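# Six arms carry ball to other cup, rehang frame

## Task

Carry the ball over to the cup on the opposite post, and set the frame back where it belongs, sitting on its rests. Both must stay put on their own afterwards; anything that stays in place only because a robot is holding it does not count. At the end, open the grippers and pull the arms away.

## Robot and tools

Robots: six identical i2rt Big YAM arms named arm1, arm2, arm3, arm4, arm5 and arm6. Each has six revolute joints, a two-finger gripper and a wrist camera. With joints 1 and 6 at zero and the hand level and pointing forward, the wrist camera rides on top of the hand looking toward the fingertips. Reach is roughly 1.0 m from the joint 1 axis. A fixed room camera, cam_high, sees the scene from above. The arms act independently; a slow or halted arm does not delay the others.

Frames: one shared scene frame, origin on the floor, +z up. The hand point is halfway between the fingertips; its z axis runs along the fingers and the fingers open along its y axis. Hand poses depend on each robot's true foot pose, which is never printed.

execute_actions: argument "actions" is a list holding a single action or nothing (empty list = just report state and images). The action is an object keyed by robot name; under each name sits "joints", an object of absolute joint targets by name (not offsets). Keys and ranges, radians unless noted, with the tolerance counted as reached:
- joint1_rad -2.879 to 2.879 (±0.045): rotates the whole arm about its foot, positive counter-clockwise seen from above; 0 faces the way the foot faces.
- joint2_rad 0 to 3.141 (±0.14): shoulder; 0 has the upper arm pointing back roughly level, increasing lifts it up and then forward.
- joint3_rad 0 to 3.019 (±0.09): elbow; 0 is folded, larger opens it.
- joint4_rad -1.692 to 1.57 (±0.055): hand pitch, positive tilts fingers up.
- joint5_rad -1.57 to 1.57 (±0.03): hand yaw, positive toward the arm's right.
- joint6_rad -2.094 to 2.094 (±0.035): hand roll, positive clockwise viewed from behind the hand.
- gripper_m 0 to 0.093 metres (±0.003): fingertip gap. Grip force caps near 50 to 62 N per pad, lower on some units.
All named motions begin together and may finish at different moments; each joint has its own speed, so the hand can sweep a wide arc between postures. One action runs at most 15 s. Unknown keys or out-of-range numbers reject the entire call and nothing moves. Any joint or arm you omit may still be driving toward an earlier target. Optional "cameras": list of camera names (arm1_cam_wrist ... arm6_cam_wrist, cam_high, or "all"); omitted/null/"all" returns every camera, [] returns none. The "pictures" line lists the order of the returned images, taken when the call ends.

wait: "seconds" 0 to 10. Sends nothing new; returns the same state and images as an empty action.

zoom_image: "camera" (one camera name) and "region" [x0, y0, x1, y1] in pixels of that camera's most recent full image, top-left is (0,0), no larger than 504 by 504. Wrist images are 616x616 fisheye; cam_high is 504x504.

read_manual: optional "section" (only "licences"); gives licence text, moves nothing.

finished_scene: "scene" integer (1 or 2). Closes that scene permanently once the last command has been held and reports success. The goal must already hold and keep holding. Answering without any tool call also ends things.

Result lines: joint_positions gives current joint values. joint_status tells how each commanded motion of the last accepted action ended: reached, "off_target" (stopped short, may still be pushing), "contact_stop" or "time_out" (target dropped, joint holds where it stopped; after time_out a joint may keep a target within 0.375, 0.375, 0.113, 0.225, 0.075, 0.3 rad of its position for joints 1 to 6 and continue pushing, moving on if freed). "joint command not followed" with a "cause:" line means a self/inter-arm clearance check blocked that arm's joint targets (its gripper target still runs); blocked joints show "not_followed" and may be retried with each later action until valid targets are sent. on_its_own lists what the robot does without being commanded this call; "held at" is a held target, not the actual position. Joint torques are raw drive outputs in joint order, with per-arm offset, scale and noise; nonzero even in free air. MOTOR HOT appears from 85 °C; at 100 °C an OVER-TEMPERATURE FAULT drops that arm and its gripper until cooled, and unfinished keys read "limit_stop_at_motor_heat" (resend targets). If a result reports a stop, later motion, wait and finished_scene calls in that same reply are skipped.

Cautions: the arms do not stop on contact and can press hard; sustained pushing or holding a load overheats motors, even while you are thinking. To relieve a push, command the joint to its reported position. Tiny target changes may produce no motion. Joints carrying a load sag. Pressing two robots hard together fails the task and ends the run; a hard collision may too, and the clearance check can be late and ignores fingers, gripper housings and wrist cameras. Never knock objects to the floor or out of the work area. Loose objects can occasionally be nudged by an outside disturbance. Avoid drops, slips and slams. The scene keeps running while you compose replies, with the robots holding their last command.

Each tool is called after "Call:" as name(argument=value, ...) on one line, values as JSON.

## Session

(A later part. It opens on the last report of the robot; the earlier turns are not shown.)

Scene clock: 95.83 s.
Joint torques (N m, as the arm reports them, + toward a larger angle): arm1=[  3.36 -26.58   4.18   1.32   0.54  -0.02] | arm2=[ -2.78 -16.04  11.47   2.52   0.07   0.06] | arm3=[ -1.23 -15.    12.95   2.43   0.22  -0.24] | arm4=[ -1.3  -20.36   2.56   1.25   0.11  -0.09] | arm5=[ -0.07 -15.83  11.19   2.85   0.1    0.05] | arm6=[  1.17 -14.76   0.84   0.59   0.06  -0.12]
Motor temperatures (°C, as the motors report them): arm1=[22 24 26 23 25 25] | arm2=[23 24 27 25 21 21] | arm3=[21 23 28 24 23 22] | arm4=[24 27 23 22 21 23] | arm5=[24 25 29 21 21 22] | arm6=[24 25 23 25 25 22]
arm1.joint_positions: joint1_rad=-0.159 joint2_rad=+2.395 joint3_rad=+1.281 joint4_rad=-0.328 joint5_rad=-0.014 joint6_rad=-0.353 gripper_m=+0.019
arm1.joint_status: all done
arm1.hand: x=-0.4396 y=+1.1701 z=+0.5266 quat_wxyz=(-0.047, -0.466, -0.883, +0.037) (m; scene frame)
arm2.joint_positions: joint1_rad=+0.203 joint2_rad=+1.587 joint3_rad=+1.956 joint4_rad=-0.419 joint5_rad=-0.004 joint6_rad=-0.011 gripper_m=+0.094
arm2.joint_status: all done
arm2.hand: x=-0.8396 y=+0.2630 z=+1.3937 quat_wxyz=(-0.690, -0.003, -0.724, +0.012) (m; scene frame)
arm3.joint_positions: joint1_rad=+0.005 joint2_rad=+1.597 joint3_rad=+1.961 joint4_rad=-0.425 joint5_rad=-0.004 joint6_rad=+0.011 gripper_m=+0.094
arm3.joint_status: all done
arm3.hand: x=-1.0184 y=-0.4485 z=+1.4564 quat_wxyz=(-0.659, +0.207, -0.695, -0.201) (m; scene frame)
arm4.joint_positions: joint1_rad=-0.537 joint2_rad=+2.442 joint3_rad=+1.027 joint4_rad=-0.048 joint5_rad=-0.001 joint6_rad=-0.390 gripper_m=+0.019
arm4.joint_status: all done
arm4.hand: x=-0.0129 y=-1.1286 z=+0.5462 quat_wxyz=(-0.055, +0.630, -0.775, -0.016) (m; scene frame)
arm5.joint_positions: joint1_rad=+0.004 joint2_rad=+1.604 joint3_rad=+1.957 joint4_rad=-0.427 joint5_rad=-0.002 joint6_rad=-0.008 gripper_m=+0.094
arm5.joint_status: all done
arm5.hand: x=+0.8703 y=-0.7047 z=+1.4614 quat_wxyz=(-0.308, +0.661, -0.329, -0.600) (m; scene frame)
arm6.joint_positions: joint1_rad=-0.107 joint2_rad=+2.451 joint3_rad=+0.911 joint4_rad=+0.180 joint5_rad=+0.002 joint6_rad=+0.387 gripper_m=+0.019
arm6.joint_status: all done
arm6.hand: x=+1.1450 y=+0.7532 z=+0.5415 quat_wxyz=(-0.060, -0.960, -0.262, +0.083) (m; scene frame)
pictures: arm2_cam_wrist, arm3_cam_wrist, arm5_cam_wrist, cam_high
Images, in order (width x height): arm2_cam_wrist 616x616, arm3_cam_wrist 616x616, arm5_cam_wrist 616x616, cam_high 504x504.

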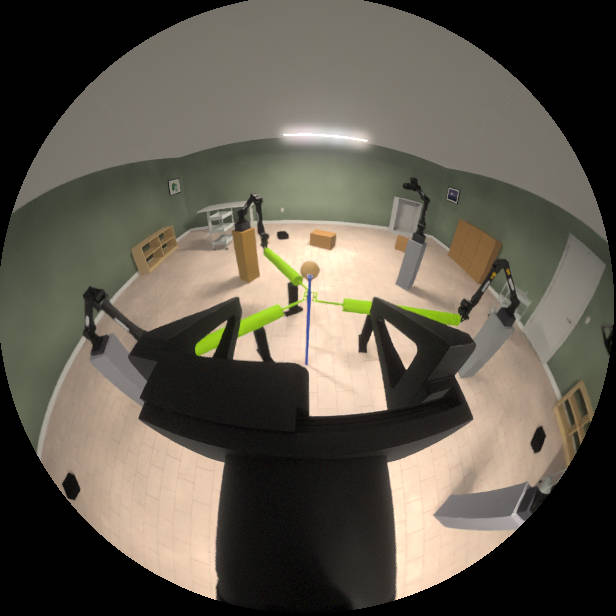

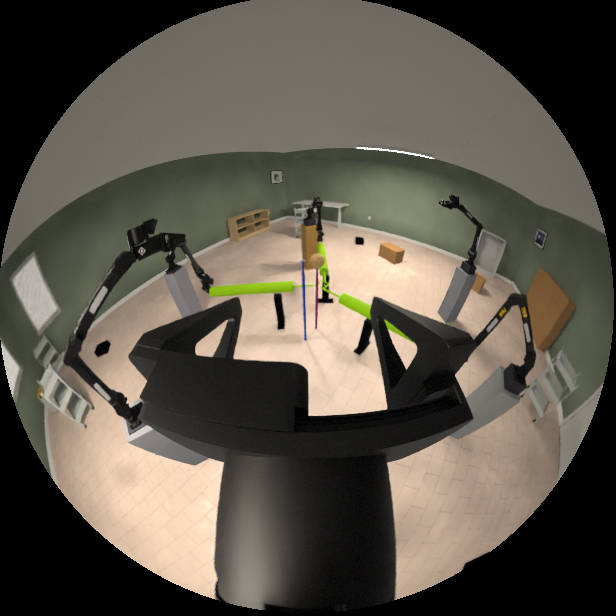

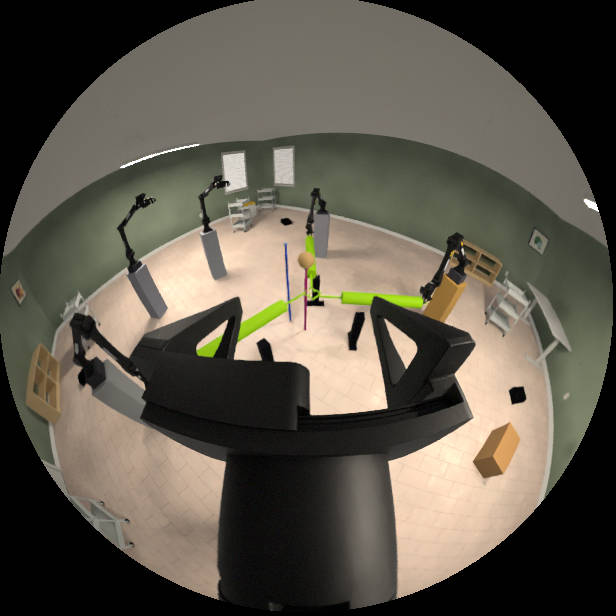

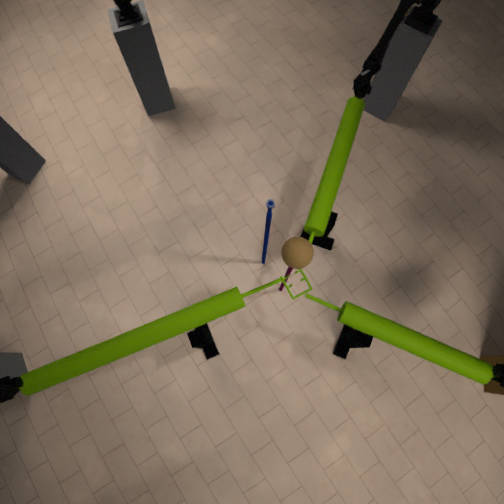

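Call:
execute_actions(actions=[{"arm1":{"joints":{"joint1_rad":-0.309,"joint2_rad":2.322,"joint3_rad":1.208,"joint4_rad":-0.272,"joint6_rad":-0.5}},"arm4":{"joints":{"joint1_rad":-0.366,"joint2_rad":2.395,"joint3_rad":0.927,"joint4_rad":0.056,"joint6_rad":-0.215}},"arm6":{"joints":{"joint1_rad":-0.248,"joint2_rad":2.44,"joint3_rad":1.05,"joint4_rad":0.05,"joint6_rad":0.215}}}], cameras=["arm2_cam_wrist","arm3_cam_wrist","arm5_cam_wrist"])

Call:
zoom_image(camera="arm2_cam_wrist", region=[260, 240, 360, 340])

Call:
zoom_image(camera="arm5_cam_wrist", region=[260, 240, 360, 340])

Call:
zoom_image(camera="arm3_cam_wrist", region=[260, 240, 360, 340])

Scene clock: 110.37 s.
Joint torques (N m, as the arm reports them, + toward a larger angle): arm1=[  1.83 -25.33   3.92   1.22   0.66  -0.06] | arm2=[ -2.22 -15.53  11.38   2.87   0.06   0.1 ] | arm3=[ -1.24 -15.14  12.99   2.41   0.22  -0.23] | arm4=[ -1.39 -18.79   1.57   1.32   0.03  -0.04] | arm5=[ -0.44 -15.26  11.4    2.83   0.1    0.02] | arm6=[  0.87 -17.45   2.69   0.7    0.26  -0.23]
Motor temperatures (°C, as the motors report them): arm1=[22 25 26 23 25 25] | arm2=[23 25 30 25 21 21] | arm3=[21 24 31 24 23 22] | arm4=[24 27 23 22 21 23] | arm5=[24 26 31 22 21 22] | arm6=[24 26 23 25 24 22]
arm1.joint_positions: joint1_rad=-0.311 joint2_rad=+2.360 joint3_rad=+1.203 joint4_rad=-0.282 joint5_rad=-0.017 joint6_rad=-0.509 gripper_m=+0.019
arm1.joint_status: all done
arm1.hand: x=-0.5232 y=+1.1774 z=+0.5309 quat_wxyz=(-0.042, -0.464, -0.884, +0.044) (m; scene frame)
arm2.joint_positions: joint1_rad=+0.203 joint2_rad=+1.587 joint3_rad=+1.956 joint4_rad=-0.419 joint5_rad=-0.004 joint6_rad=-0.011 gripper_m=+0.094
arm2.joint_status: not commanded
arm2.hand: x=-0.8396 y=+0.2630 z=+1.3937 quat_wxyz=(-0.690, -0.003, -0.724, +0.012) (m; scene frame)
arm3.joint_positions: joint1_rad=+0.005 joint2_rad=+1.597 joint3_rad=+1.961 joint4_rad=-0.425 joint5_rad=-0.004 joint6_rad=+0.011 gripper_m=+0.094
arm3.joint_status: not commanded
arm3.hand: x=-1.0184 y=-0.4485 z=+1.4564 quat_wxyz=(-0.659, +0.207, -0.695, -0.201) (m; scene frame)
arm4.joint_positions: joint1_rad=-0.355 joint2_rad=+2.421 joint3_rad=+0.926 joint4_rad=+0.042 joint5_rad=+0.002 joint6_rad=-0.209 gripper_m=+0.019
arm4.joint_status: all done
arm4.hand: x=-0.0954 y=-1.1192 z=+0.5498 quat_wxyz=(-0.057, +0.630, -0.774, -0.027) (m; scene frame)
arm5.joint_positions: joint1_rad=+0.004 joint2_rad=+1.604 joint3_rad=+1.957 joint4_rad=-0.427 joint5_rad=-0.002 joint6_rad=-0.008 gripper_m=+0.094
arm5.joint_status: not commanded
arm5.hand: x=+0.8703 y=-0.7047 z=+1.4614 quat_wxyz=(-0.308, +0.661, -0.329, -0.600) (m; scene frame)
arm6.joint_positions: joint1_rad=-0.262 joint2_rad=+2.460 joint3_rad=+1.047 joint4_rad=+0.049 joint5_rad=-0.003 joint6_rad=+0.234 gripper_m=+0.019
arm6.joint_status: all done
arm6.hand: x=+1.0622 y=+0.7621 z=+0.5427 quat_wxyz=(-0.047, -0.960, -0.262, +0.088) (m; scene frame)
pictures: arm2_cam_wrist, arm3_cam_wrist, arm5_cam_wrist
Images, in order (width x height): arm2_cam_wrist 616x616, arm3_cam_wrist 616x616, arm5_cam_wrist 616x616.

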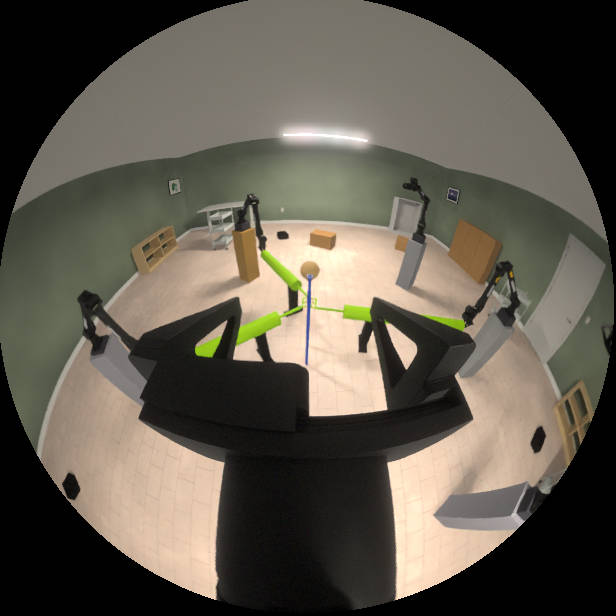

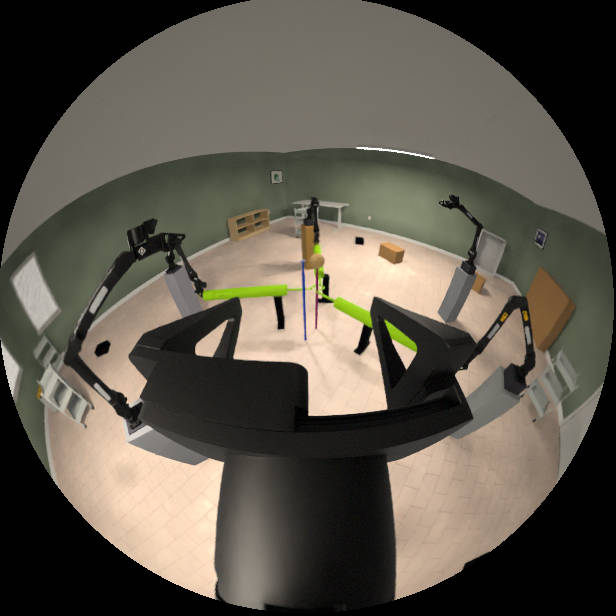

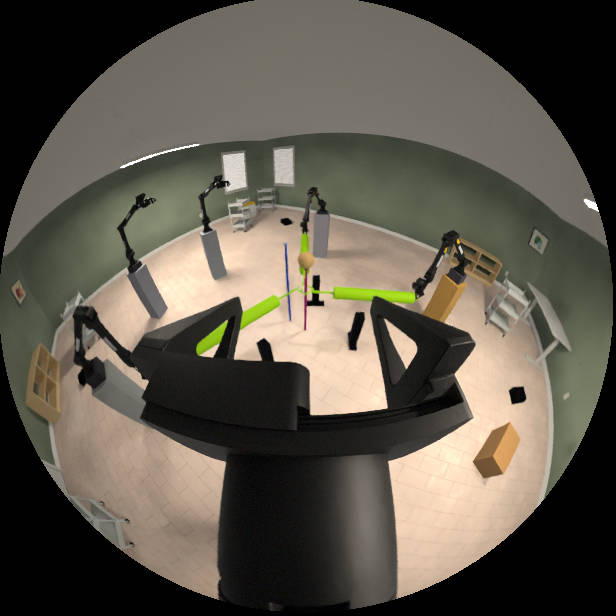

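Region (260, 240, 360, 340) of arm2_cam_wrist's 616x616 image, scaled by 5.040, with more detail than that image has.

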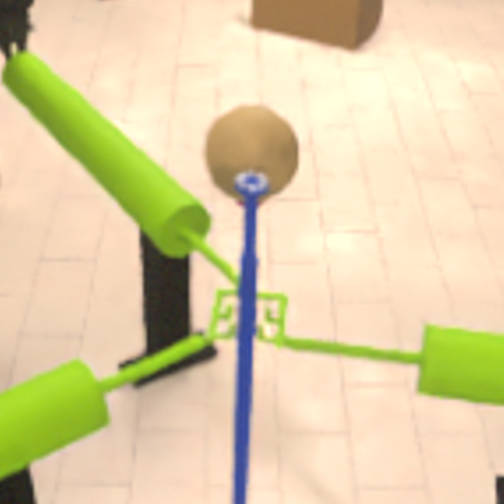

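Region (260, 240, 360, 340) of arm5_cam_wrist's 616x616 image, scaled by 5.040, with more detail than that image has.

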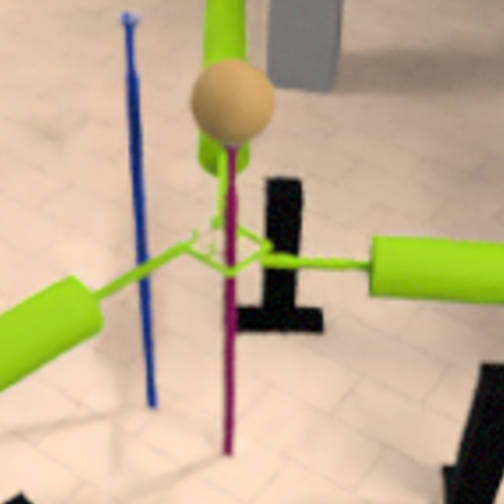

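Region (260, 240, 360, 340) of arm3_cam_wrist's 616x616 image, scaled by 5.040, with more detail than that image has.

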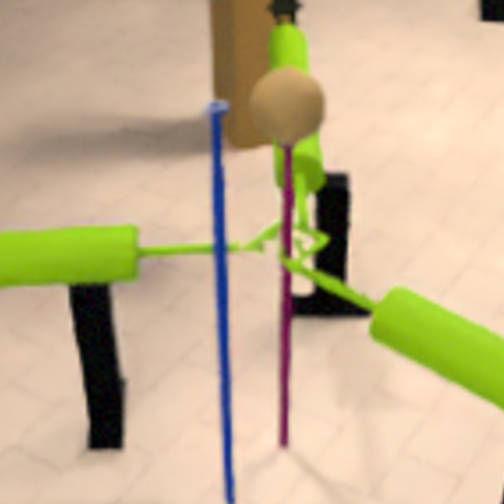

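Call:
execute_actions(actions=[{"arm1":{"joints":{"joint1_rad":-0.274,"joint2_rad":2.084,"joint3_rad":1.147,"joint4_rad":-0.467,"joint6_rad":-0.462}},"arm4":{"joints":{"joint1_rad":-0.398,"joint2_rad":2.106,"joint3_rad":0.857,"joint4_rad":-0.184,"joint6_rad":-0.255}},"arm6":{"joints":{"joint1_rad":-0.231,"joint2_rad":2.146,"joint3_rad":0.897,"joint4_rad":-0.087,"joint6_rad":0.242}}}], cameras=[])

Call:
execute_actions(actions=[{"arm1":{"joints":{"joint2_rad":1.879,"joint3_rad":1.17,"joint4_rad":-0.686}},"arm4":{"joints":{"joint2_rad":1.825,"joint3_rad":0.832,"joint4_rad":-0.439}},"arm6":{"joints":{"joint2_rad":1.871,"joint3_rad":0.866,"joint4_rad":-0.33}}}], cameras=["arm2_cam_wrist","arm3_cam_wrist","arm5_cam_wrist"])

Call:
zoom_image(camera="arm2_cam_wrist", region=[260, 240, 360, 340])

Call:
zoom_image(camera="arm5_cam_wrist", region=[260, 240, 360, 340])

Call:
zoom_image(camera="arm3_cam_wrist", region=[260, 240, 360, 340])

Scene clock: 123.43 s.
Joint torques (N m, as the arm reports them, + toward a larger angle): arm1=[  0.64 -24.03   5.81   0.47   0.34  -0.05] | arm2=[ -2.45 -15.36  11.41   2.81   0.04   0.05] | arm3=[ -1.22 -15.13  13.     2.41   0.22  -0.23] | arm4=[ -0.82 -17.48   3.78   0.24   0.06  -0.05] | arm5=[ -0.45 -15.06  11.28   3.04   0.13   0.07] | arm6=[  1.22 -15.84   3.97   0.8    0.24  -0.19]
Motor temperatures (°C, as the motors report them): arm1=[22 25 26 23 26 25] | arm2=[23 26 31 25 21 21] | arm3=[21 25 32 24 23 22] | arm4=[24 27 23 22 21 23] | arm5=[24 26 32 22 21 22] | arm6=[24 26 23 25 24 22]
arm1.joint_positions: joint1_rad=-0.268 joint2_rad=+2.106 joint3_rad=+1.134 joint4_rad=-0.458 joint5_rad=-0.010 joint6_rad=-0.465 gripper_m=+0.019
arm1.joint_status: all done
arm1.hand: x=-0.5025 y=+1.1801 z=+0.6377 quat_wxyz=(-0.043, -0.464, -0.883, +0.047) (m; scene frame)
arm2.joint_positions: joint1_rad=+0.203 joint2_rad=+1.587 joint3_rad=+1.956 joint4_rad=-0.419 joint5_rad=-0.004 joint6_rad=-0.011 gripper_m=+0.094
arm2.joint_status: not commanded
arm2.hand: x=-0.8396 y=+0.2630 z=+1.3937 quat_wxyz=(-0.690, -0.003, -0.724, +0.012) (m; scene frame)
arm3.joint_positions: joint1_rad=+0.005 joint2_rad=+1.597 joint3_rad=+1.961 joint4_rad=-0.425 joint5_rad=-0.004 joint6_rad=+0.011 gripper_m=+0.094
arm3.joint_status: not commanded
arm3.hand: x=-1.0184 y=-0.4485 z=+1.4564 quat_wxyz=(-0.659, +0.207, -0.695, -0.201) (m; scene frame)
arm4.joint_positions: joint1_rad=-0.395 joint2_rad=+2.127 joint3_rad=+0.850 joint4_rad=-0.172 joint5_rad=+0.001 joint6_rad=-0.249 gripper_m=+0.019
arm4.joint_status: all done
arm4.hand: x=-0.0762 y=-1.1168 z=+0.6521 quat_wxyz=(-0.059, +0.630, -0.774, -0.026) (m; scene frame)
arm5.joint_positions: joint1_rad=+0.004 joint2_rad=+1.604 joint3_rad=+1.957 joint4_rad=-0.427 joint5_rad=-0.002 joint6_rad=-0.008 gripper_m=+0.094
arm5.joint_status: not commanded
arm5.hand: x=+0.8703 y=-0.7047 z=+1.4614 quat_wxyz=(-0.308, +0.661, -0.329, -0.600) (m; scene frame)
arm6.joint_positions: joint1_rad=-0.237 joint2_rad=+2.168 joint3_rad=+0.894 joint4_rad=-0.090 joint5_rad=-0.002 joint6_rad=+0.256 gripper_m=+0.019
arm6.joint_status: all done
arm6.hand: x=+1.0816 y=+0.7649 z=+0.6436 quat_wxyz=(-0.049, -0.960, -0.263, +0.087) (m; scene frame)
pictures: none
No camera images: the call's "cameras" was empty. Leave "cameras" out to get every camera's image.

Scene clock: 124.60 s.
Joint torques (N m, as the arm reports them, + toward a larger angle): arm1=[  0.44 -23.52   7.97  -0.11   0.45  -0.08] | arm2=[ -2.41 -15.87  11.48   2.87   0.05   0.06] | arm3=[ -1.19 -15.08  12.99   2.4    0.22  -0.23] | arm4=[ -0.96 -15.88   5.79   0.11   0.26  -0.05] | arm5=[  0.35 -15.67  11.18   2.97   0.08   0.06] | arm6=[  1.12 -13.35   6.72   0.88   0.06  -0.19]
Motor temperatures (°C, as the motors report them): arm1=[22 25 26 23 25 25] | arm2=[23 26 31 25 21 21] | arm3=[21 25 32 24 23 22] | arm4=[24 27 23 22 21 23] | arm5=[24 26 32 22 21 22] | arm6=[24 26 23 25 24 22]
arm1.joint_positions: joint1_rad=-0.265 joint2_rad=+1.905 joint3_rad=+1.139 joint4_rad=-0.668 joint5_rad=-0.013 joint6_rad=-0.465 gripper_m=+0.019
arm1.joint_status: all done
arm1.hand: x=-0.5017 y=+1.1827 z=+0.7329 quat_wxyz=(-0.044, -0.463, -0.884, +0.045) (m; scene frame)
arm2.joint_positions: joint1_rad=+0.203 joint2_rad=+1.587 joint3_rad=+1.956 joint4_rad=-0.419 joint5_rad=-0.004 joint6_rad=-0.011 gripper_m=+0.094
arm2.joint_status: not commanded
arm2.hand: x=-0.8396 y=+0.2630 z=+1.3937 quat_wxyz=(-0.690, -0.003, -0.724, +0.012) (m; scene frame)
arm3.joint_positions: joint1_rad=+0.005 joint2_rad=+1.597 joint3_rad=+1.961 joint4_rad=-0.425 joint5_rad=-0.004 joint6_rad=+0.011 gripper_m=+0.094
arm3.joint_status: not commanded
arm3.hand: x=-1.0184 y=-0.4485 z=+1.4564 quat_wxyz=(-0.659, +0.207, -0.695, -0.201) (m; scene frame)
arm4.joint_positions: joint1_rad=-0.394 joint2_rad=+1.843 joint3_rad=+0.826 joint4_rad=-0.422 joint5_rad=-0.003 joint6_rad=-0.249 gripper_m=+0.019
arm4.joint_status: all done
arm4.hand: x=-0.0769 y=-1.1150 z=+0.7537 quat_wxyz=(-0.063, +0.630, -0.774, -0.030) (m; scene frame)
arm5.joint_positions: joint1_rad=+0.004 joint2_rad=+1.604 joint3_rad=+1.957 joint4_rad=-0.427 joint5_rad=-0.002 joint6_rad=-0.008 gripper_m=+0.094
arm5.joint_status: not commanded
arm5.hand: x=+0.8703 y=-0.7047 z=+1.4614 quat_wxyz=(-0.308, +0.661, -0.329, -0.600) (m; scene frame)
arm6.joint_positions: joint1_rad=-0.240 joint2_rad=+1.894 joint3_rad=+0.860 joint4_rad=-0.334 joint5_rad=+0.002 joint6_rad=+0.256 gripper_m=+0.019
arm6.joint_status: all done
arm6.hand: x=+1.0812 y=+0.7668 z=+0.7432 quat_wxyz=(-0.046, -0.960, -0.261, +0.086) (m; scene frame)
pictures: arm2_cam_wrist, arm3_cam_wrist, arm5_cam_wrist
Images, in order (width x height): arm2_cam_wrist 616x616, arm3_cam_wrist 616x616, arm5_cam_wrist 616x616.

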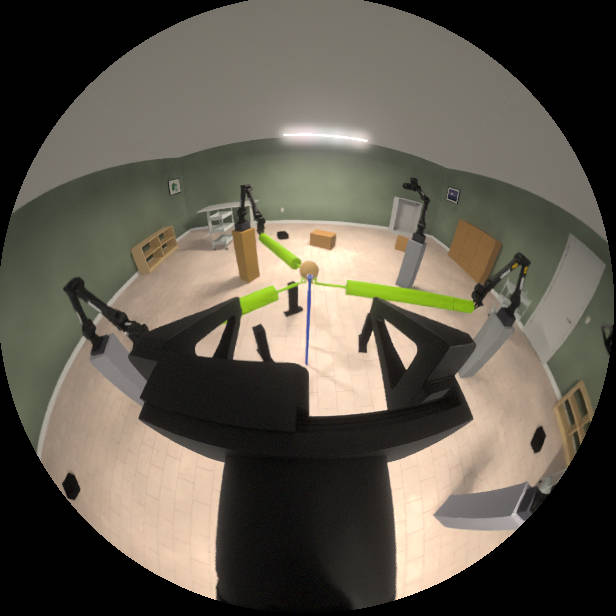

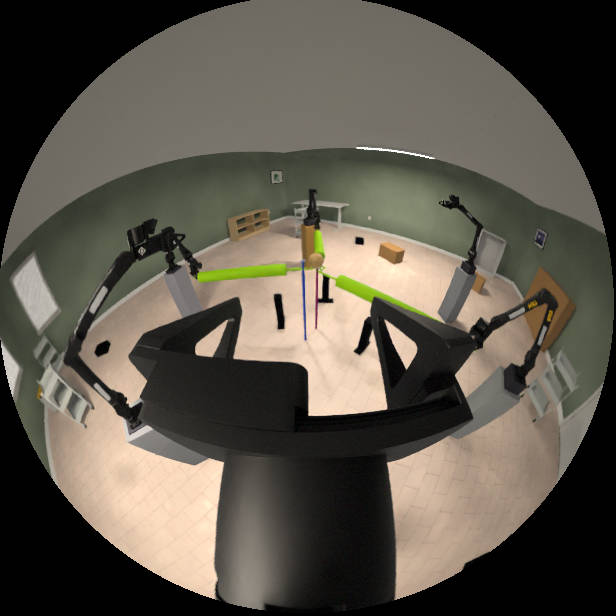

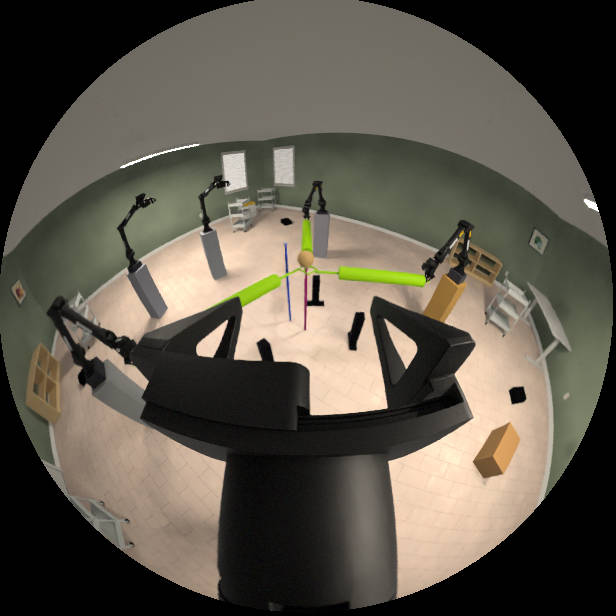

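Region (260, 240, 360, 340) of arm2_cam_wrist's 616x616 image, scaled by 5.040, with more detail than that image has.

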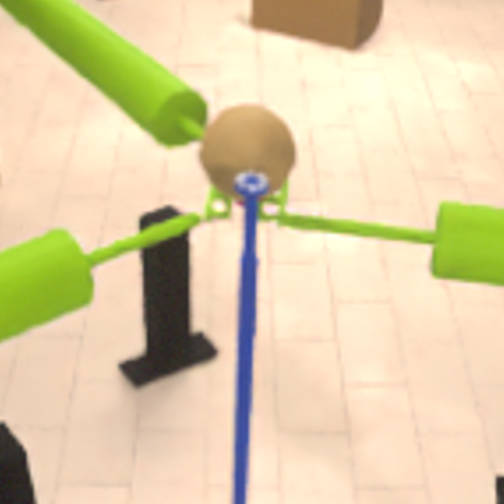

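Region (260, 240, 360, 340) of arm5_cam_wrist's 616x616 image, scaled by 5.040, with more detail than that image has.

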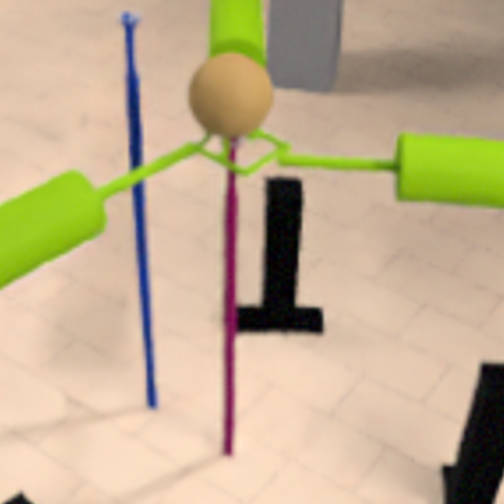

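Region (260, 240, 360, 340) of arm3_cam_wrist's 616x616 image, scaled by 5.040, with more detail than that image has.

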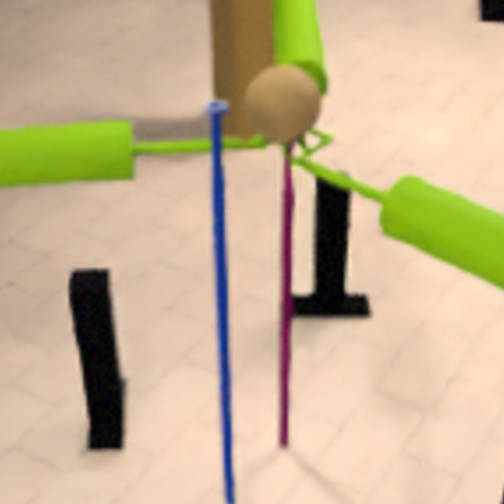

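Call:
execute_actions(actions=[{"arm1":{"joints":{"joint2_rad":1.80,"joint3_rad":1.218,"joint4_rad":-0.81}},"arm4":{"joints":{"joint2_rad":1.707,"joint3_rad":0.86,"joint4_rad":-0.586}},"arm6":{"joints":{"joint2_rad":1.747,"joint3_rad":0.894,"joint4_rad":-0.462}}}], cameras=[])

Call:
execute_actions(actions=[{"arm1":{"joints":{"joint2_rad":1.726,"joint3_rad":1.267,"joint4_rad":-0.933}},"arm4":{"joints":{"joint2_rad":1.596,"joint3_rad":0.896,"joint4_rad":-0.732}},"arm6":{"joints":{"joint2_rad":1.637,"joint3_rad":0.926,"joint4_rad":-0.603}}}], cameras=[])

Call:
execute_actions(actions=[{"arm1":{"joints":{"joint2_rad":1.67,"joint3_rad":1.335,"joint4_rad":-1.057}},"arm4":{"joints":{"joint2_rad":1.507,"joint3_rad":0.951,"joint4_rad":-0.877}},"arm6":{"joints":{"joint2_rad":1.547,"joint3_rad":0.977,"joint4_rad":-0.745}}}], cameras=[])

Call:
execute_actions(actions=[{"arm1":{"joints":{"joint2_rad":1.627,"joint3_rad":1.418,"joint4_rad":-1.183}},"arm4":{"joints":{"joint2_rad":1.434,"joint3_rad":1.022,"joint4_rad":-1.021}},"arm6":{"joints":{"joint2_rad":1.472,"joint3_rad":1.044,"joint4_rad":-0.886}}}], cameras=["arm2_cam_wrist","arm3_cam_wrist","arm5_cam_wrist"])

Call:
zoom_image(camera="arm5_cam_wrist", region=[250, 200, 350, 300])

Call:
zoom_image(camera="arm3_cam_wrist", region=[260, 200, 360, 300])

Scene clock: 135.00 s.
Joint torques (N m, as the arm reports them, + toward a larger angle): arm1=[  0.91 -22.29   9.56  -0.72   0.51  -0.12] | arm2=[ -1.93 -15.49  11.36   2.75   0.04   0.04] | arm3=[ -1.24 -15.11  13.     2.41   0.22  -0.23] | arm4=[ -0.75 -14.94   7.97  -0.71   0.16  -0.06] | arm5=[  0.18 -15.19  11.27   2.92   0.08   0.07] | arm6=[ -0.1  -13.11   9.89   0.09   0.07  -0.18]
Motor temperatures (°C, as the motors report them): arm1=[22 24 27 23 25 25] | arm2=[23 26 32 25 21 21] | arm3=[21 25 33 24 23 22] | arm4=[24 26 23 22 21 23] | arm5=[24 27 32 22 21 22] | arm6=[24 26 23 25 24 22]
arm1.joint_positions: joint1_rad=-0.265 joint2_rad=+1.832 joint3_rad=+1.174 joint4_rad=-0.781 joint5_rad=-0.015 joint6_rad=-0.465 gripper_m=+0.019
arm1.joint_status: all done
arm1.hand: x=-0.5014 y=+1.1816 z=+0.7766 quat_wxyz=(-0.043, -0.463, -0.884, +0.043) (m; scene frame)
arm2.joint_positions: joint1_rad=+0.203 joint2_rad=+1.587 joint3_rad=+1.956 joint4_rad=-0.419 joint5_rad=-0.004 joint6_rad=-0.011 gripper_m=+0.094
arm2.joint_status: not commanded
arm2.hand: x=-0.8396 y=+0.2630 z=+1.3937 quat_wxyz=(-0.690, -0.003, -0.724, +0.012) (m; scene frame)
arm3.joint_positions: joint1_rad=+0.005 joint2_rad=+1.597 joint3_rad=+1.961 joint4_rad=-0.425 joint5_rad=-0.004 joint6_rad=+0.011 gripper_m=+0.094
arm3.joint_status: not commanded
arm3.hand: x=-1.0184 y=-0.4485 z=+1.4564 quat_wxyz=(-0.659, +0.207, -0.695, -0.201) (m; scene frame)
arm4.joint_positions: joint1_rad=-0.394 joint2_rad=+1.721 joint3_rad=+0.837 joint4_rad=-0.550 joint5_rad=-0.001 joint6_rad=-0.249 gripper_m=+0.019
arm4.joint_status: all done
arm4.hand: x=-0.0773 y=-1.1160 z=+0.8012 quat_wxyz=(-0.066, +0.630, -0.773, -0.030) (m; scene frame)
arm5.joint_positions: joint1_rad=+0.004 joint2_rad=+1.604 joint3_rad=+1.957 joint4_rad=-0.427 joint5_rad=-0.002 joint6_rad=-0.008 gripper_m=+0.094
arm5.joint_status: not commanded
arm5.hand: x=+0.8703 y=-0.7047 z=+1.4614 quat_wxyz=(-0.308, +0.661, -0.329, -0.600) (m; scene frame)
arm6.joint_positions: joint1_rad=-0.240 joint2_rad=+1.768 joint3_rad=+0.863 joint4_rad=-0.449 joint5_rad=+0.002 joint6_rad=+0.256 gripper_m=+0.019
arm6.joint_status: all done
arm6.hand: x=+1.0810 y=+0.7662 z=+0.7923 quat_wxyz=(-0.050, -0.960, -0.261, +0.093) (m; scene frame)
pictures: none
No camera images: the call's "cameras" was empty. Leave "cameras" out to get every camera's image.

Scene clock: 135.87 s.
Joint torques (N m, as the arm reports them, + toward a larger angle): arm1=[  1.64 -22.    10.13  -0.67   0.66  -0.12] | arm2=[ -1.94 -16.05  11.46   2.77   0.07   0.03] | arm3=[ -1.22 -15.08  13.     2.41   0.22  -0.24] | arm4=[ -0.9  -14.17   9.23  -1.1    0.15  -0.05] | arm5=[ -0.15 -15.33  11.27   2.86   0.12   0.06] | arm6=[  1.54 -12.46  11.59  -0.26   0.01  -0.14]
Motor temperatures (°C, as the motors report them): arm1=[22 24 27 23 25 25] | arm2=[23 26 32 25 21 21] | arm3=[21 25 33 24 23 22] | arm4=[24 26 23 22 21 23] | arm5=[24 27 32 22 21 22] | arm6=[24 26 24 25 24 22]
arm1.joint_positions: joint1_rad=-0.265 joint2_rad=+1.759 joint3_rad=+1.221 joint4_rad=-0.900 joint5_rad=-0.016 joint6_rad=-0.465 gripper_m=+0.019
arm1.joint_status: all done
arm1.hand: x=-0.5014 y=+1.1809 z=+0.8256 quat_wxyz=(-0.044, -0.463, -0.884, +0.042) (m; scene frame)
arm2.joint_positions: joint1_rad=+0.203 joint2_rad=+1.587 joint3_rad=+1.956 joint4_rad=-0.419 joint5_rad=-0.004 joint6_rad=-0.011 gripper_m=+0.094
arm2.joint_status: not commanded
arm2.hand: x=-0.8396 y=+0.2630 z=+1.3937 quat_wxyz=(-0.690, -0.003, -0.724, +0.012) (m; scene frame)
arm3.joint_positions: joint1_rad=+0.005 joint2_rad=+1.597 joint3_rad=+1.961 joint4_rad=-0.425 joint5_rad=-0.004 joint6_rad=+0.011 gripper_m=+0.094
arm3.joint_status: not commanded
arm3.hand: x=-1.0184 y=-0.4485 z=+1.4564 quat_wxyz=(-0.659, +0.207, -0.695, -0.201) (m; scene frame)
arm4.joint_positions: joint1_rad=-0.394 joint2_rad=+1.611 joint3_rad=+0.868 joint4_rad=-0.687 joint5_rad=-0.001 joint6_rad=-0.249 gripper_m=+0.019
arm4.joint_status: all done
arm4.hand: x=-0.0779 y=-1.1171 z=+0.8498 quat_wxyz=(-0.067, +0.630, -0.773, -0.031) (m; scene frame)
arm5.joint_positions: joint1_rad=+0.004 joint2_rad=+1.604 joint3_rad=+1.957 joint4_rad=-0.427 joint5_rad=-0.002 joint6_rad=-0.008 gripper_m=+0.094
arm5.joint_status: not commanded
arm5.hand: x=+0.8703 y=-0.7047 z=+1.4614 quat_wxyz=(-0.308, +0.661, -0.329, -0.600) (m; scene frame)
arm6.joint_positions: joint1_rad=-0.240 joint2_rad=+1.658 joint3_rad=+0.890 joint4_rad=-0.580 joint5_rad=+0.003 joint6_rad=+0.256 gripper_m=+0.019
arm6.joint_status: all done
arm6.hand: x=+1.0807 y=+0.7660 z=+0.8410 quat_wxyz=(-0.051, -0.959, -0.261, +0.095) (m; scene frame)
pictures: none
No camera images: the call's "cameras" was empty. Leave "cameras" out to get every camera's image.

Scene clock: 136.73 s.
Joint torques (N m, as the arm reports them, + toward a larger angle): arm1=[  1.07 -21.19  11.18  -0.75   0.65  -0.13] | arm2=[ -2.35 -15.35  11.49   2.68   0.08   0.06] | arm3=[ -1.16 -15.12  12.99   2.42   0.22  -0.24] | arm4=[ -0.69 -13.89  10.3   -1.36   0.13  -0.06] | arm5=[  0.48 -15.71  11.24   2.85   0.1    0.06] | arm6=[  1.09 -11.51  12.77  -0.25  -0.02  -0.08]
Motor temperatures (°C, as the motors report them): arm1=[22 24 28 23 25 25] | arm2=[23 26 32 25 21 21] | arm3=[21 25 33 24 23 22] | arm4=[24 26 24 22 21 23] | arm5=[24 27 33 22 21 22] | arm6=[24 26 24 25 24 22]
arm1.joint_positions: joint1_rad=-0.265 joint2_rad=+1.708 joint3_rad=+1.284 joint4_rad=-1.020 joint5_rad=-0.017 joint6_rad=-0.465 gripper_m=+0.019
arm1.joint_status: all done
arm1.hand: x=-0.5014 y=+1.1802 z=+0.8708 quat_wxyz=(-0.043, -0.463, -0.884, +0.040) (m; scene frame)
arm2.joint_positions: joint1_rad=+0.203 joint2_rad=+1.587 joint3_rad=+1.956 joint4_rad=-0.419 joint5_rad=-0.004 joint6_rad=-0.011 gripper_m=+0.094
arm2.joint_status: not commanded
arm2.hand: x=-0.8396 y=+0.2630 z=+1.3937 quat_wxyz=(-0.690, -0.003, -0.724, +0.012) (m; scene frame)
arm3.joint_positions: joint1_rad=+0.005 joint2_rad=+1.597 joint3_rad=+1.961 joint4_rad=-0.425 joint5_rad=-0.004 joint6_rad=+0.011 gripper_m=+0.094
arm3.joint_status: not commanded
arm3.hand: x=-1.0184 y=-0.4485 z=+1.4564 quat_wxyz=(-0.659, +0.207, -0.695, -0.201) (m; scene frame)
arm4.joint_positions: joint1_rad=-0.394 joint2_rad=+1.526 joint3_rad=+0.917 joint4_rad=-0.826 joint5_rad=-0.001 joint6_rad=-0.249 gripper_m=+0.019
arm4.joint_status: all done
arm4.hand: x=-0.0785 y=-1.1182 z=+0.8954 quat_wxyz=(-0.066, +0.630, -0.773, -0.030) (m; scene frame)
arm5.joint_positions: joint1_rad=+0.004 joint2_rad=+1.604 joint3_rad=+1.957 joint4_rad=-0.427 joint5_rad=-0.002 joint6_rad=-0.008 gripper_m=+0.094
arm5.joint_status: not commanded
arm5.hand: x=+0.8703 y=-0.7047 z=+1.4614 quat_wxyz=(-0.308, +0.661, -0.329, -0.600) (m; scene frame)
arm6.joint_positions: joint1_rad=-0.240 joint2_rad=+1.571 joint3_rad=+0.937 joint4_rad=-0.715 joint5_rad=+0.004 joint6_rad=+0.256 gripper_m=+0.019
arm6.joint_status: all done
arm6.hand: x=+1.0802 y=+0.7656 z=+0.8873 quat_wxyz=(-0.050, -0.959, -0.261, +0.095) (m; scene frame)
pictures: none
No camera images: the call's "cameras" was empty. Leave "cameras" out to get every camera's image.

Scene clock: 138.67 s.
Joint torques (N m, as the arm reports them, + toward a larger angle): arm1=[  1.23 -22.46  11.79  -0.9    0.68  -0.08] | arm2=[ -2.46 -16.01  11.37   2.68   0.05   0.06] | arm3=[ -1.17 -15.12  12.99   2.42   0.23  -0.24] | arm4=[ -0.86 -14.11  11.26  -1.57   0.08  -0.06] | arm5=[ -0.54 -15.22  11.25   2.82   0.12   0.05] | arm6=[  0.53 -12.14  13.85  -0.7   -0.09  -0.14]
Motor temperatures (°C, as the motors report them): arm1=[22 24 28 23 26 25] | arm2=[23 26 32 25 21 21] | arm3=[21 25 33 24 23 22] | arm4=[24 26 24 22 21 23] | arm5=[24 27 33 22 21 22] | arm6=[24 26 24 25 24 22]
arm1.joint_positions: joint1_rad=-0.264 joint2_rad=+1.668 joint3_rad=+1.362 joint4_rad=-1.144 joint5_rad=-0.018 joint6_rad=-0.465 gripper_m=+0.019
arm1.joint_status: all done
arm1.hand: x=-0.5008 y=+1.1798 z=+0.9171 quat_wxyz=(-0.041, -0.463, -0.885, +0.037) (m; scene frame)
arm2.joint_positions: joint1_rad=+0.203 joint2_rad=+1.587 joint3_rad=+1.956 joint4_rad=-0.419 joint5_rad=-0.004 joint6_rad=-0.011 gripper_m=+0.094
arm2.joint_status: not commanded
arm2.hand: x=-0.8396 y=+0.2630 z=+1.3937 quat_wxyz=(-0.690, -0.003, -0.724, +0.012) (m; scene frame)
arm3.joint_positions: joint1_rad=+0.005 joint2_rad=+1.597 joint3_rad=+1.961 joint4_rad=-0.425 joint5_rad=-0.004 joint6_rad=+0.011 gripper_m=+0.094
arm3.joint_status: not commanded
arm3.hand: x=-1.0184 y=-0.4485 z=+1.4564 quat_wxyz=(-0.659, +0.207, -0.695, -0.201) (m; scene frame)
arm4.joint_positions: joint1_rad=-0.394 joint2_rad=+1.457 joint3_rad=+0.983 joint4_rad=-0.964 joint5_rad=+0.001 joint6_rad=-0.249 gripper_m=+0.019
arm4.joint_status: joint4_rad time_out (moved -0.138 of -0.195); the others done
arm4.on_its_own: joint4_rad reads -0.964 and still pushes toward -1.021 since a time_out
arm4.hand: x=-0.0789 y=-1.1193 z=+0.9421 quat_wxyz=(-0.065, +0.630, -0.773, -0.029) (m; scene frame)
arm5.joint_positions: joint1_rad=+0.004 joint2_rad=+1.604 joint3_rad=+1.957 joint4_rad=-0.427 joint5_rad=-0.002 joint6_rad=-0.008 gripper_m=+0.094
arm5.joint_status: not commanded
arm5.hand: x=+0.8703 y=-0.7047 z=+1.4614 quat_wxyz=(-0.308, +0.661, -0.329, -0.600) (m; scene frame)
arm6.joint_positions: joint1_rad=-0.240 joint2_rad=+1.500 joint3_rad=+1.001 joint4_rad=-0.851 joint5_rad=+0.004 joint6_rad=+0.256 gripper_m=+0.019
arm6.joint_status: all done
arm6.hand: x=+1.0800 y=+0.7650 z=+0.9345 quat_wxyz=(-0.050, -0.959, -0.261, +0.095) (m; scene frame)
pictures: arm2_cam_wrist, arm3_cam_wrist, arm5_cam_wrist
Images, in order (width x height): arm2_cam_wrist 616x616, arm3_cam_wrist 616x616, arm5_cam_wrist 616x616.

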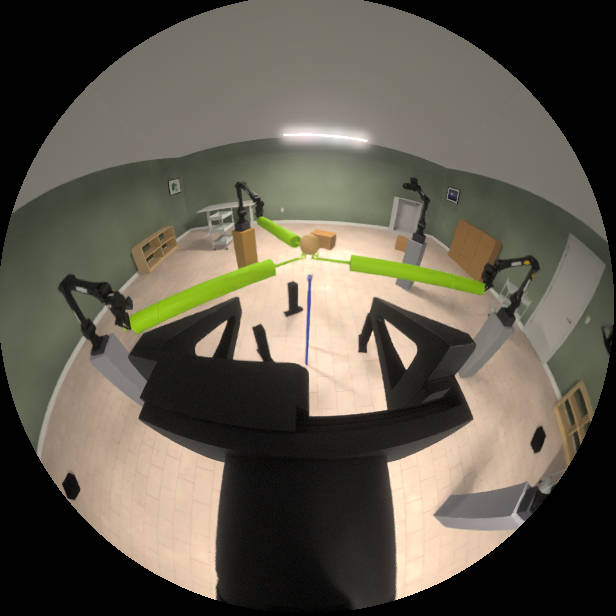

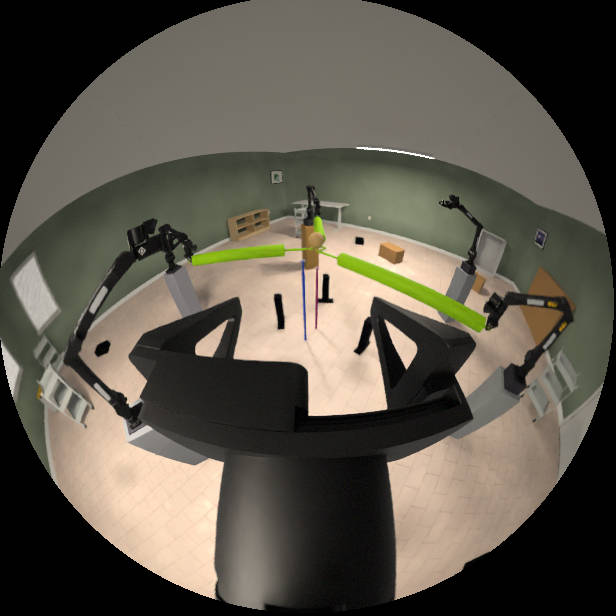

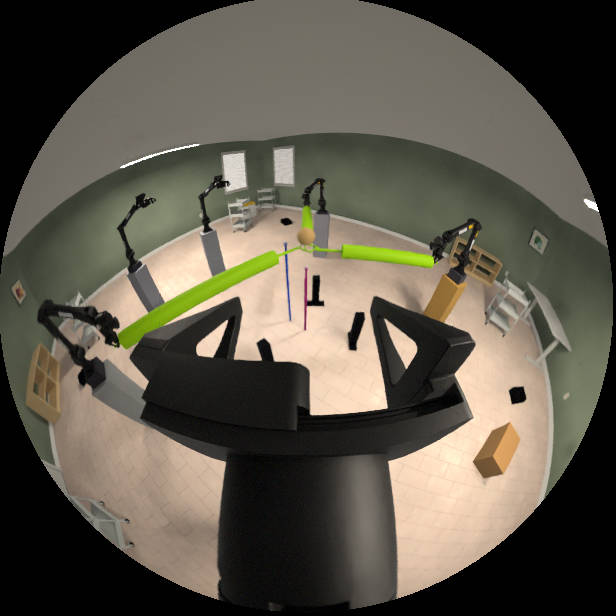

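Region (250, 200, 350, 300) of arm5_cam_wrist's 616x616 image, scaled by 5.040, with more detail than that image has.

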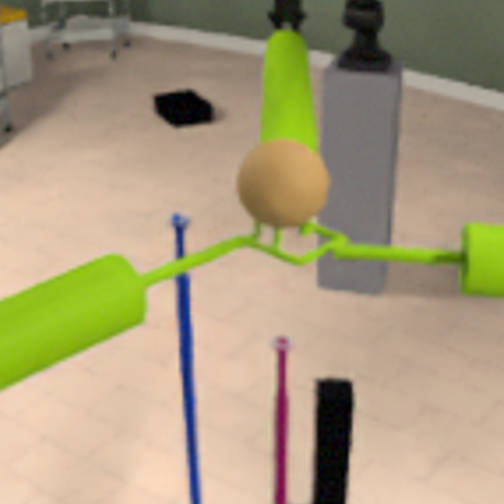

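Region (260, 200, 360, 300) of arm3_cam_wrist's 616x616 image, scaled by 5.040, with more detail than that image has.

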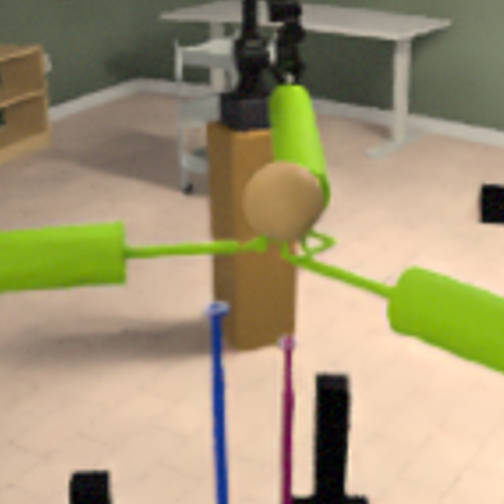

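Call:
execute_actions(actions=[{"arm1":{"joints":{"joint1_rad":-0.365,"joint2_rad":1.607,"joint3_rad":1.442,"joint4_rad":-1.182,"joint6_rad":-0.553}},"arm4":{"joints":{"joint1_rad":-0.29,"joint2_rad":1.38,"joint3_rad":1.004,"joint4_rad":-1.024,"joint6_rad":-0.147}},"arm6":{"joints":{"joint1_rad":-0.3,"joint2_rad":1.547,"joint3_rad":1.176,"joint4_rad":-0.92,"joint6_rad":0.173}}}], cameras=[])

Call:
execute_actions(actions=[{"arm1":{"joints":{"joint1_rad":-0.456,"joint2_rad":1.597,"joint3_rad":1.456,"joint4_rad":-1.206,"joint6_rad":-0.644}},"arm4":{"joints":{"joint1_rad":-0.178,"joint2_rad":1.331,"joint3_rad":0.983,"joint4_rad":-1.052,"joint6_rad":-0.032}},"arm6":{"joints":{"joint1_rad":-0.36,"joint2_rad":1.623,"joint3_rad":1.295,"joint4_rad":-0.962,"joint6_rad":0.111}}}], cameras=["arm5_cam_wrist","arm2_cam_wrist"])

Call:
zoom_image(camera="arm5_cam_wrist", region=[250, 200, 350, 300])

Call:
zoom_image(camera="arm2_cam_wrist", region=[260, 200, 360, 300])

Scene clock: 149.70 s.
Joint torques (N m, as the arm reports them, + toward a larger angle): arm1=[  0.31 -23.67  13.01   0.18   0.64  -0.17] | arm2=[ -2.07 -15.62  11.52   2.76   0.05   0.06] | arm3=[ -1.23 -15.15  13.     2.41   0.22  -0.23] | arm4=[ -0.31 -14.77  10.35   0.29  -0.26   0.05] | arm5=[ -0.08 -15.57  11.25   2.93   0.12   0.02] | arm6=[  0.88 -13.4   15.93   0.08   0.19  -0.23]
Motor temperatures (°C, as the motors report them): arm1=[22 24 30 23 26 25] | arm2=[23 26 33 25 21 21] | arm3=[21 25 33 24 23 22] | arm4=[24 26 26 22 21 23] | arm5=[24 27 33 22 21 22] | arm6=[24 26 27 25 24 22]
arm1.joint_positions: joint1_rad=-0.353 joint2_rad=+1.663 joint3_rad=+1.364 joint4_rad=-1.173 joint5_rad=-0.017 joint6_rad=-0.553 gripper_m=+0.019
arm1.joint_status: all done
arm1.hand: x=-0.5471 y=+1.1813 z=+0.9195 quat_wxyz=(-0.032, -0.463, -0.885, +0.032) (m; scene frame)
arm2.joint_positions: joint1_rad=+0.203 joint2_rad=+1.587 joint3_rad=+1.956 joint4_rad=-0.419 joint5_rad=-0.004 joint6_rad=-0.011 gripper_m=+0.094
arm2.joint_status: not commanded
arm2.hand: x=-0.8396 y=+0.2630 z=+1.3937 quat_wxyz=(-0.690, -0.003, -0.724, +0.012) (m; scene frame)
arm3.joint_positions: joint1_rad=+0.005 joint2_rad=+1.597 joint3_rad=+1.961 joint4_rad=-0.425 joint5_rad=-0.004 joint6_rad=+0.011 gripper_m=+0.094
arm3.joint_status: not commanded
arm3.hand: x=-1.0184 y=-0.4485 z=+1.4564 quat_wxyz=(-0.659, +0.207, -0.695, -0.201) (m; scene frame)
arm4.joint_positions: joint1_rad=-0.292 joint2_rad=+1.417 joint3_rad=+0.979 joint4_rad=-1.013 joint5_rad=+0.008 joint6_rad=-0.151 gripper_m=+0.019
arm4.joint_status: all done
arm4.hand: x=-0.1210 y=-1.1148 z=+0.9544 quat_wxyz=(-0.057, +0.631, -0.773, -0.028) (m; scene frame)
arm5.joint_positions: joint1_rad=+0.004 joint2_rad=+1.604 joint3_rad=+1.957 joint4_rad=-0.427 joint5_rad=-0.002 joint6_rad=-0.008 gripper_m=+0.094
arm5.joint_status: not commanded
arm5.hand: x=+0.8703 y=-0.7047 z=+1.4614 quat_wxyz=(-0.308, +0.661, -0.329, -0.600) (m; scene frame)
arm6.joint_positions: joint1_rad=-0.317 joint2_rad=+1.581 joint3_rad=+1.109 joint4_rad=-0.901 joint5_rad=-0.001 joint6_rad=+0.186 gripper_m=+0.019
arm6.joint_status: all done
arm6.hand: x=+1.0341 y=+0.7703 z=+0.9382 quat_wxyz=(-0.040, -0.961, -0.258, +0.087) (m; scene frame)
pictures: none
No camera images: the call's "cameras" was empty. Leave "cameras" out to get every camera's image.

Scene clock: 150.57 s.
Joint torques (N m, as the arm reports them, + toward a larger angle): arm1=[  0.99 -22.12  13.54   0.17   0.75  -0.15] | arm2=[ -2.31 -15.55  11.48   2.86   0.07   0.05] | arm3=[ -1.21 -15.14  12.98   2.41   0.22  -0.24] | arm4=[ -0.43 -14.11  10.21   0.21  -0.31   0.01] | arm5=[ -0.25 -15.27  11.31   2.89   0.14   0.06] | arm6=[  0.96 -15.37  16.47   0.02   0.14  -0.24]
Motor temperatures (°C, as the motors report them): arm1=[22 24 30 23 26 25] | arm2=[23 26 33 25 21 21] | arm3=[21 25 33 24 23 22] | arm4=[24 26 26 22 21 23] | arm5=[24 27 33 22 21 22] | arm6=[24 26 27 25 24 22]
arm1.joint_positions: joint1_rad=-0.443 joint2_rad=+1.651 joint3_rad=+1.371 joint4_rad=-1.192 joint5_rad=-0.019 joint6_rad=-0.643 gripper_m=+0.019
arm1.joint_status: all done
arm1.hand: x=-0.5928 y=+1.1831 z=+0.9272 quat_wxyz=(-0.029, -0.463, -0.885, +0.034) (m; scene frame)
arm2.joint_positions: joint1_rad=+0.203 joint2_rad=+1.587 joint3_rad=+1.956 joint4_rad=-0.419 joint5_rad=-0.004 joint6_rad=-0.011 gripper_m=+0.094
arm2.joint_status: not commanded
arm2.hand: x=-0.8396 y=+0.2630 z=+1.3937 quat_wxyz=(-0.690, -0.003, -0.724, +0.012) (m; scene frame)
arm3.joint_positions: joint1_rad=+0.005 joint2_rad=+1.597 joint3_rad=+1.961 joint4_rad=-0.425 joint5_rad=-0.004 joint6_rad=+0.011 gripper_m=+0.094
arm3.joint_status: not commanded
arm3.hand: x=-1.0184 y=-0.4485 z=+1.4564 quat_wxyz=(-0.659, +0.207, -0.695, -0.201) (m; scene frame)
arm4.joint_positions: joint1_rad=-0.175 joint2_rad=+1.366 joint3_rad=+0.962 joint4_rad=-1.039 joint5_rad=+0.009 joint6_rad=-0.034 gripper_m=+0.019
arm4.joint_status: all done
arm4.hand: x=-0.1692 y=-1.1130 z=+0.9662 quat_wxyz=(-0.057, +0.631, -0.773, -0.036) (m; scene frame)
arm5.joint_positions: joint1_rad=+0.004 joint2_rad=+1.604 joint3_rad=+1.957 joint4_rad=-0.427 joint5_rad=-0.002 joint6_rad=-0.008 gripper_m=+0.094
arm5.joint_status: not commanded
arm5.hand: x=+0.8703 y=-0.7047 z=+1.4614 quat_wxyz=(-0.308, +0.661, -0.329, -0.600) (m; scene frame)
arm6.joint_positions: joint1_rad=-0.377 joint2_rad=+1.658 joint3_rad=+1.229 joint4_rad=-0.947 joint5_rad=-0.002 joint6_rad=+0.127 gripper_m=+0.019
arm6.joint_status: all done
arm6.hand: x=+0.9881 y=+0.7710 z=+0.9457 quat_wxyz=(-0.034, -0.962, -0.258, +0.088) (m; scene frame)
pictures: arm2_cam_wrist, arm5_cam_wrist
Images, in order (width x height): arm2_cam_wrist 616x616, arm5_cam_wrist 616x616.

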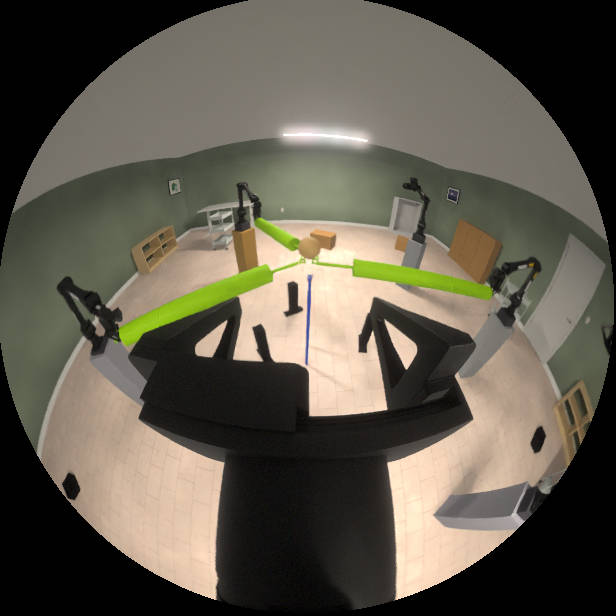

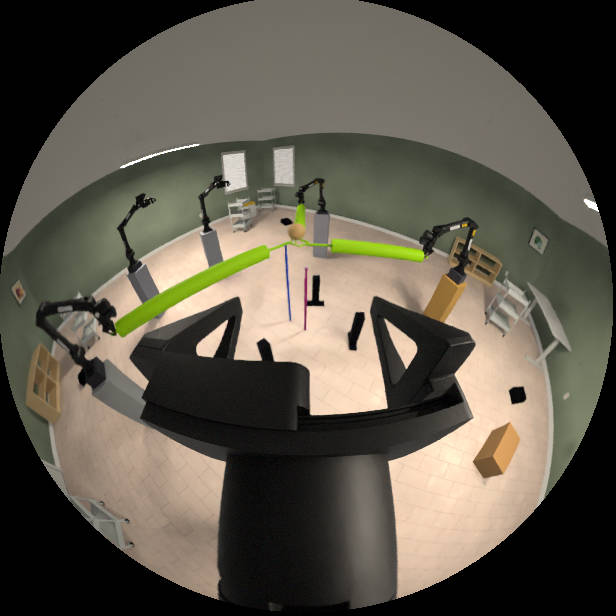

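Region (250, 200, 350, 300) of arm5_cam_wrist's 616x616 image, scaled by 5.040, with more detail than that image has.

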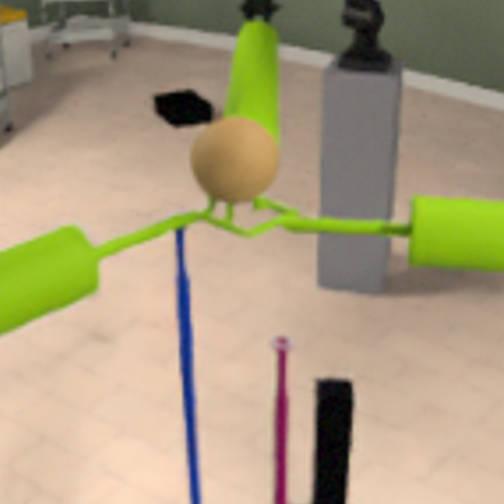

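Region (260, 200, 360, 300) of arm2_cam_wrist's 616x616 image, scaled by 5.040, with more detail than that image has.

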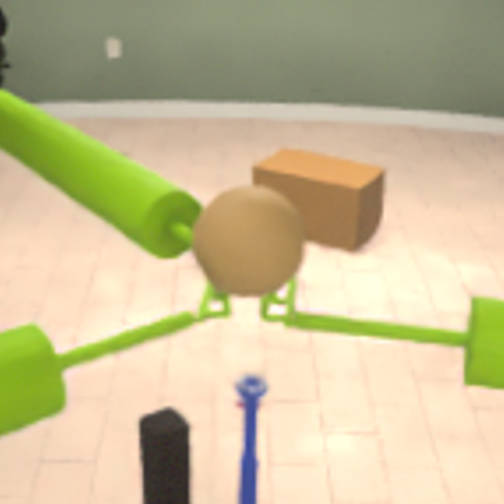

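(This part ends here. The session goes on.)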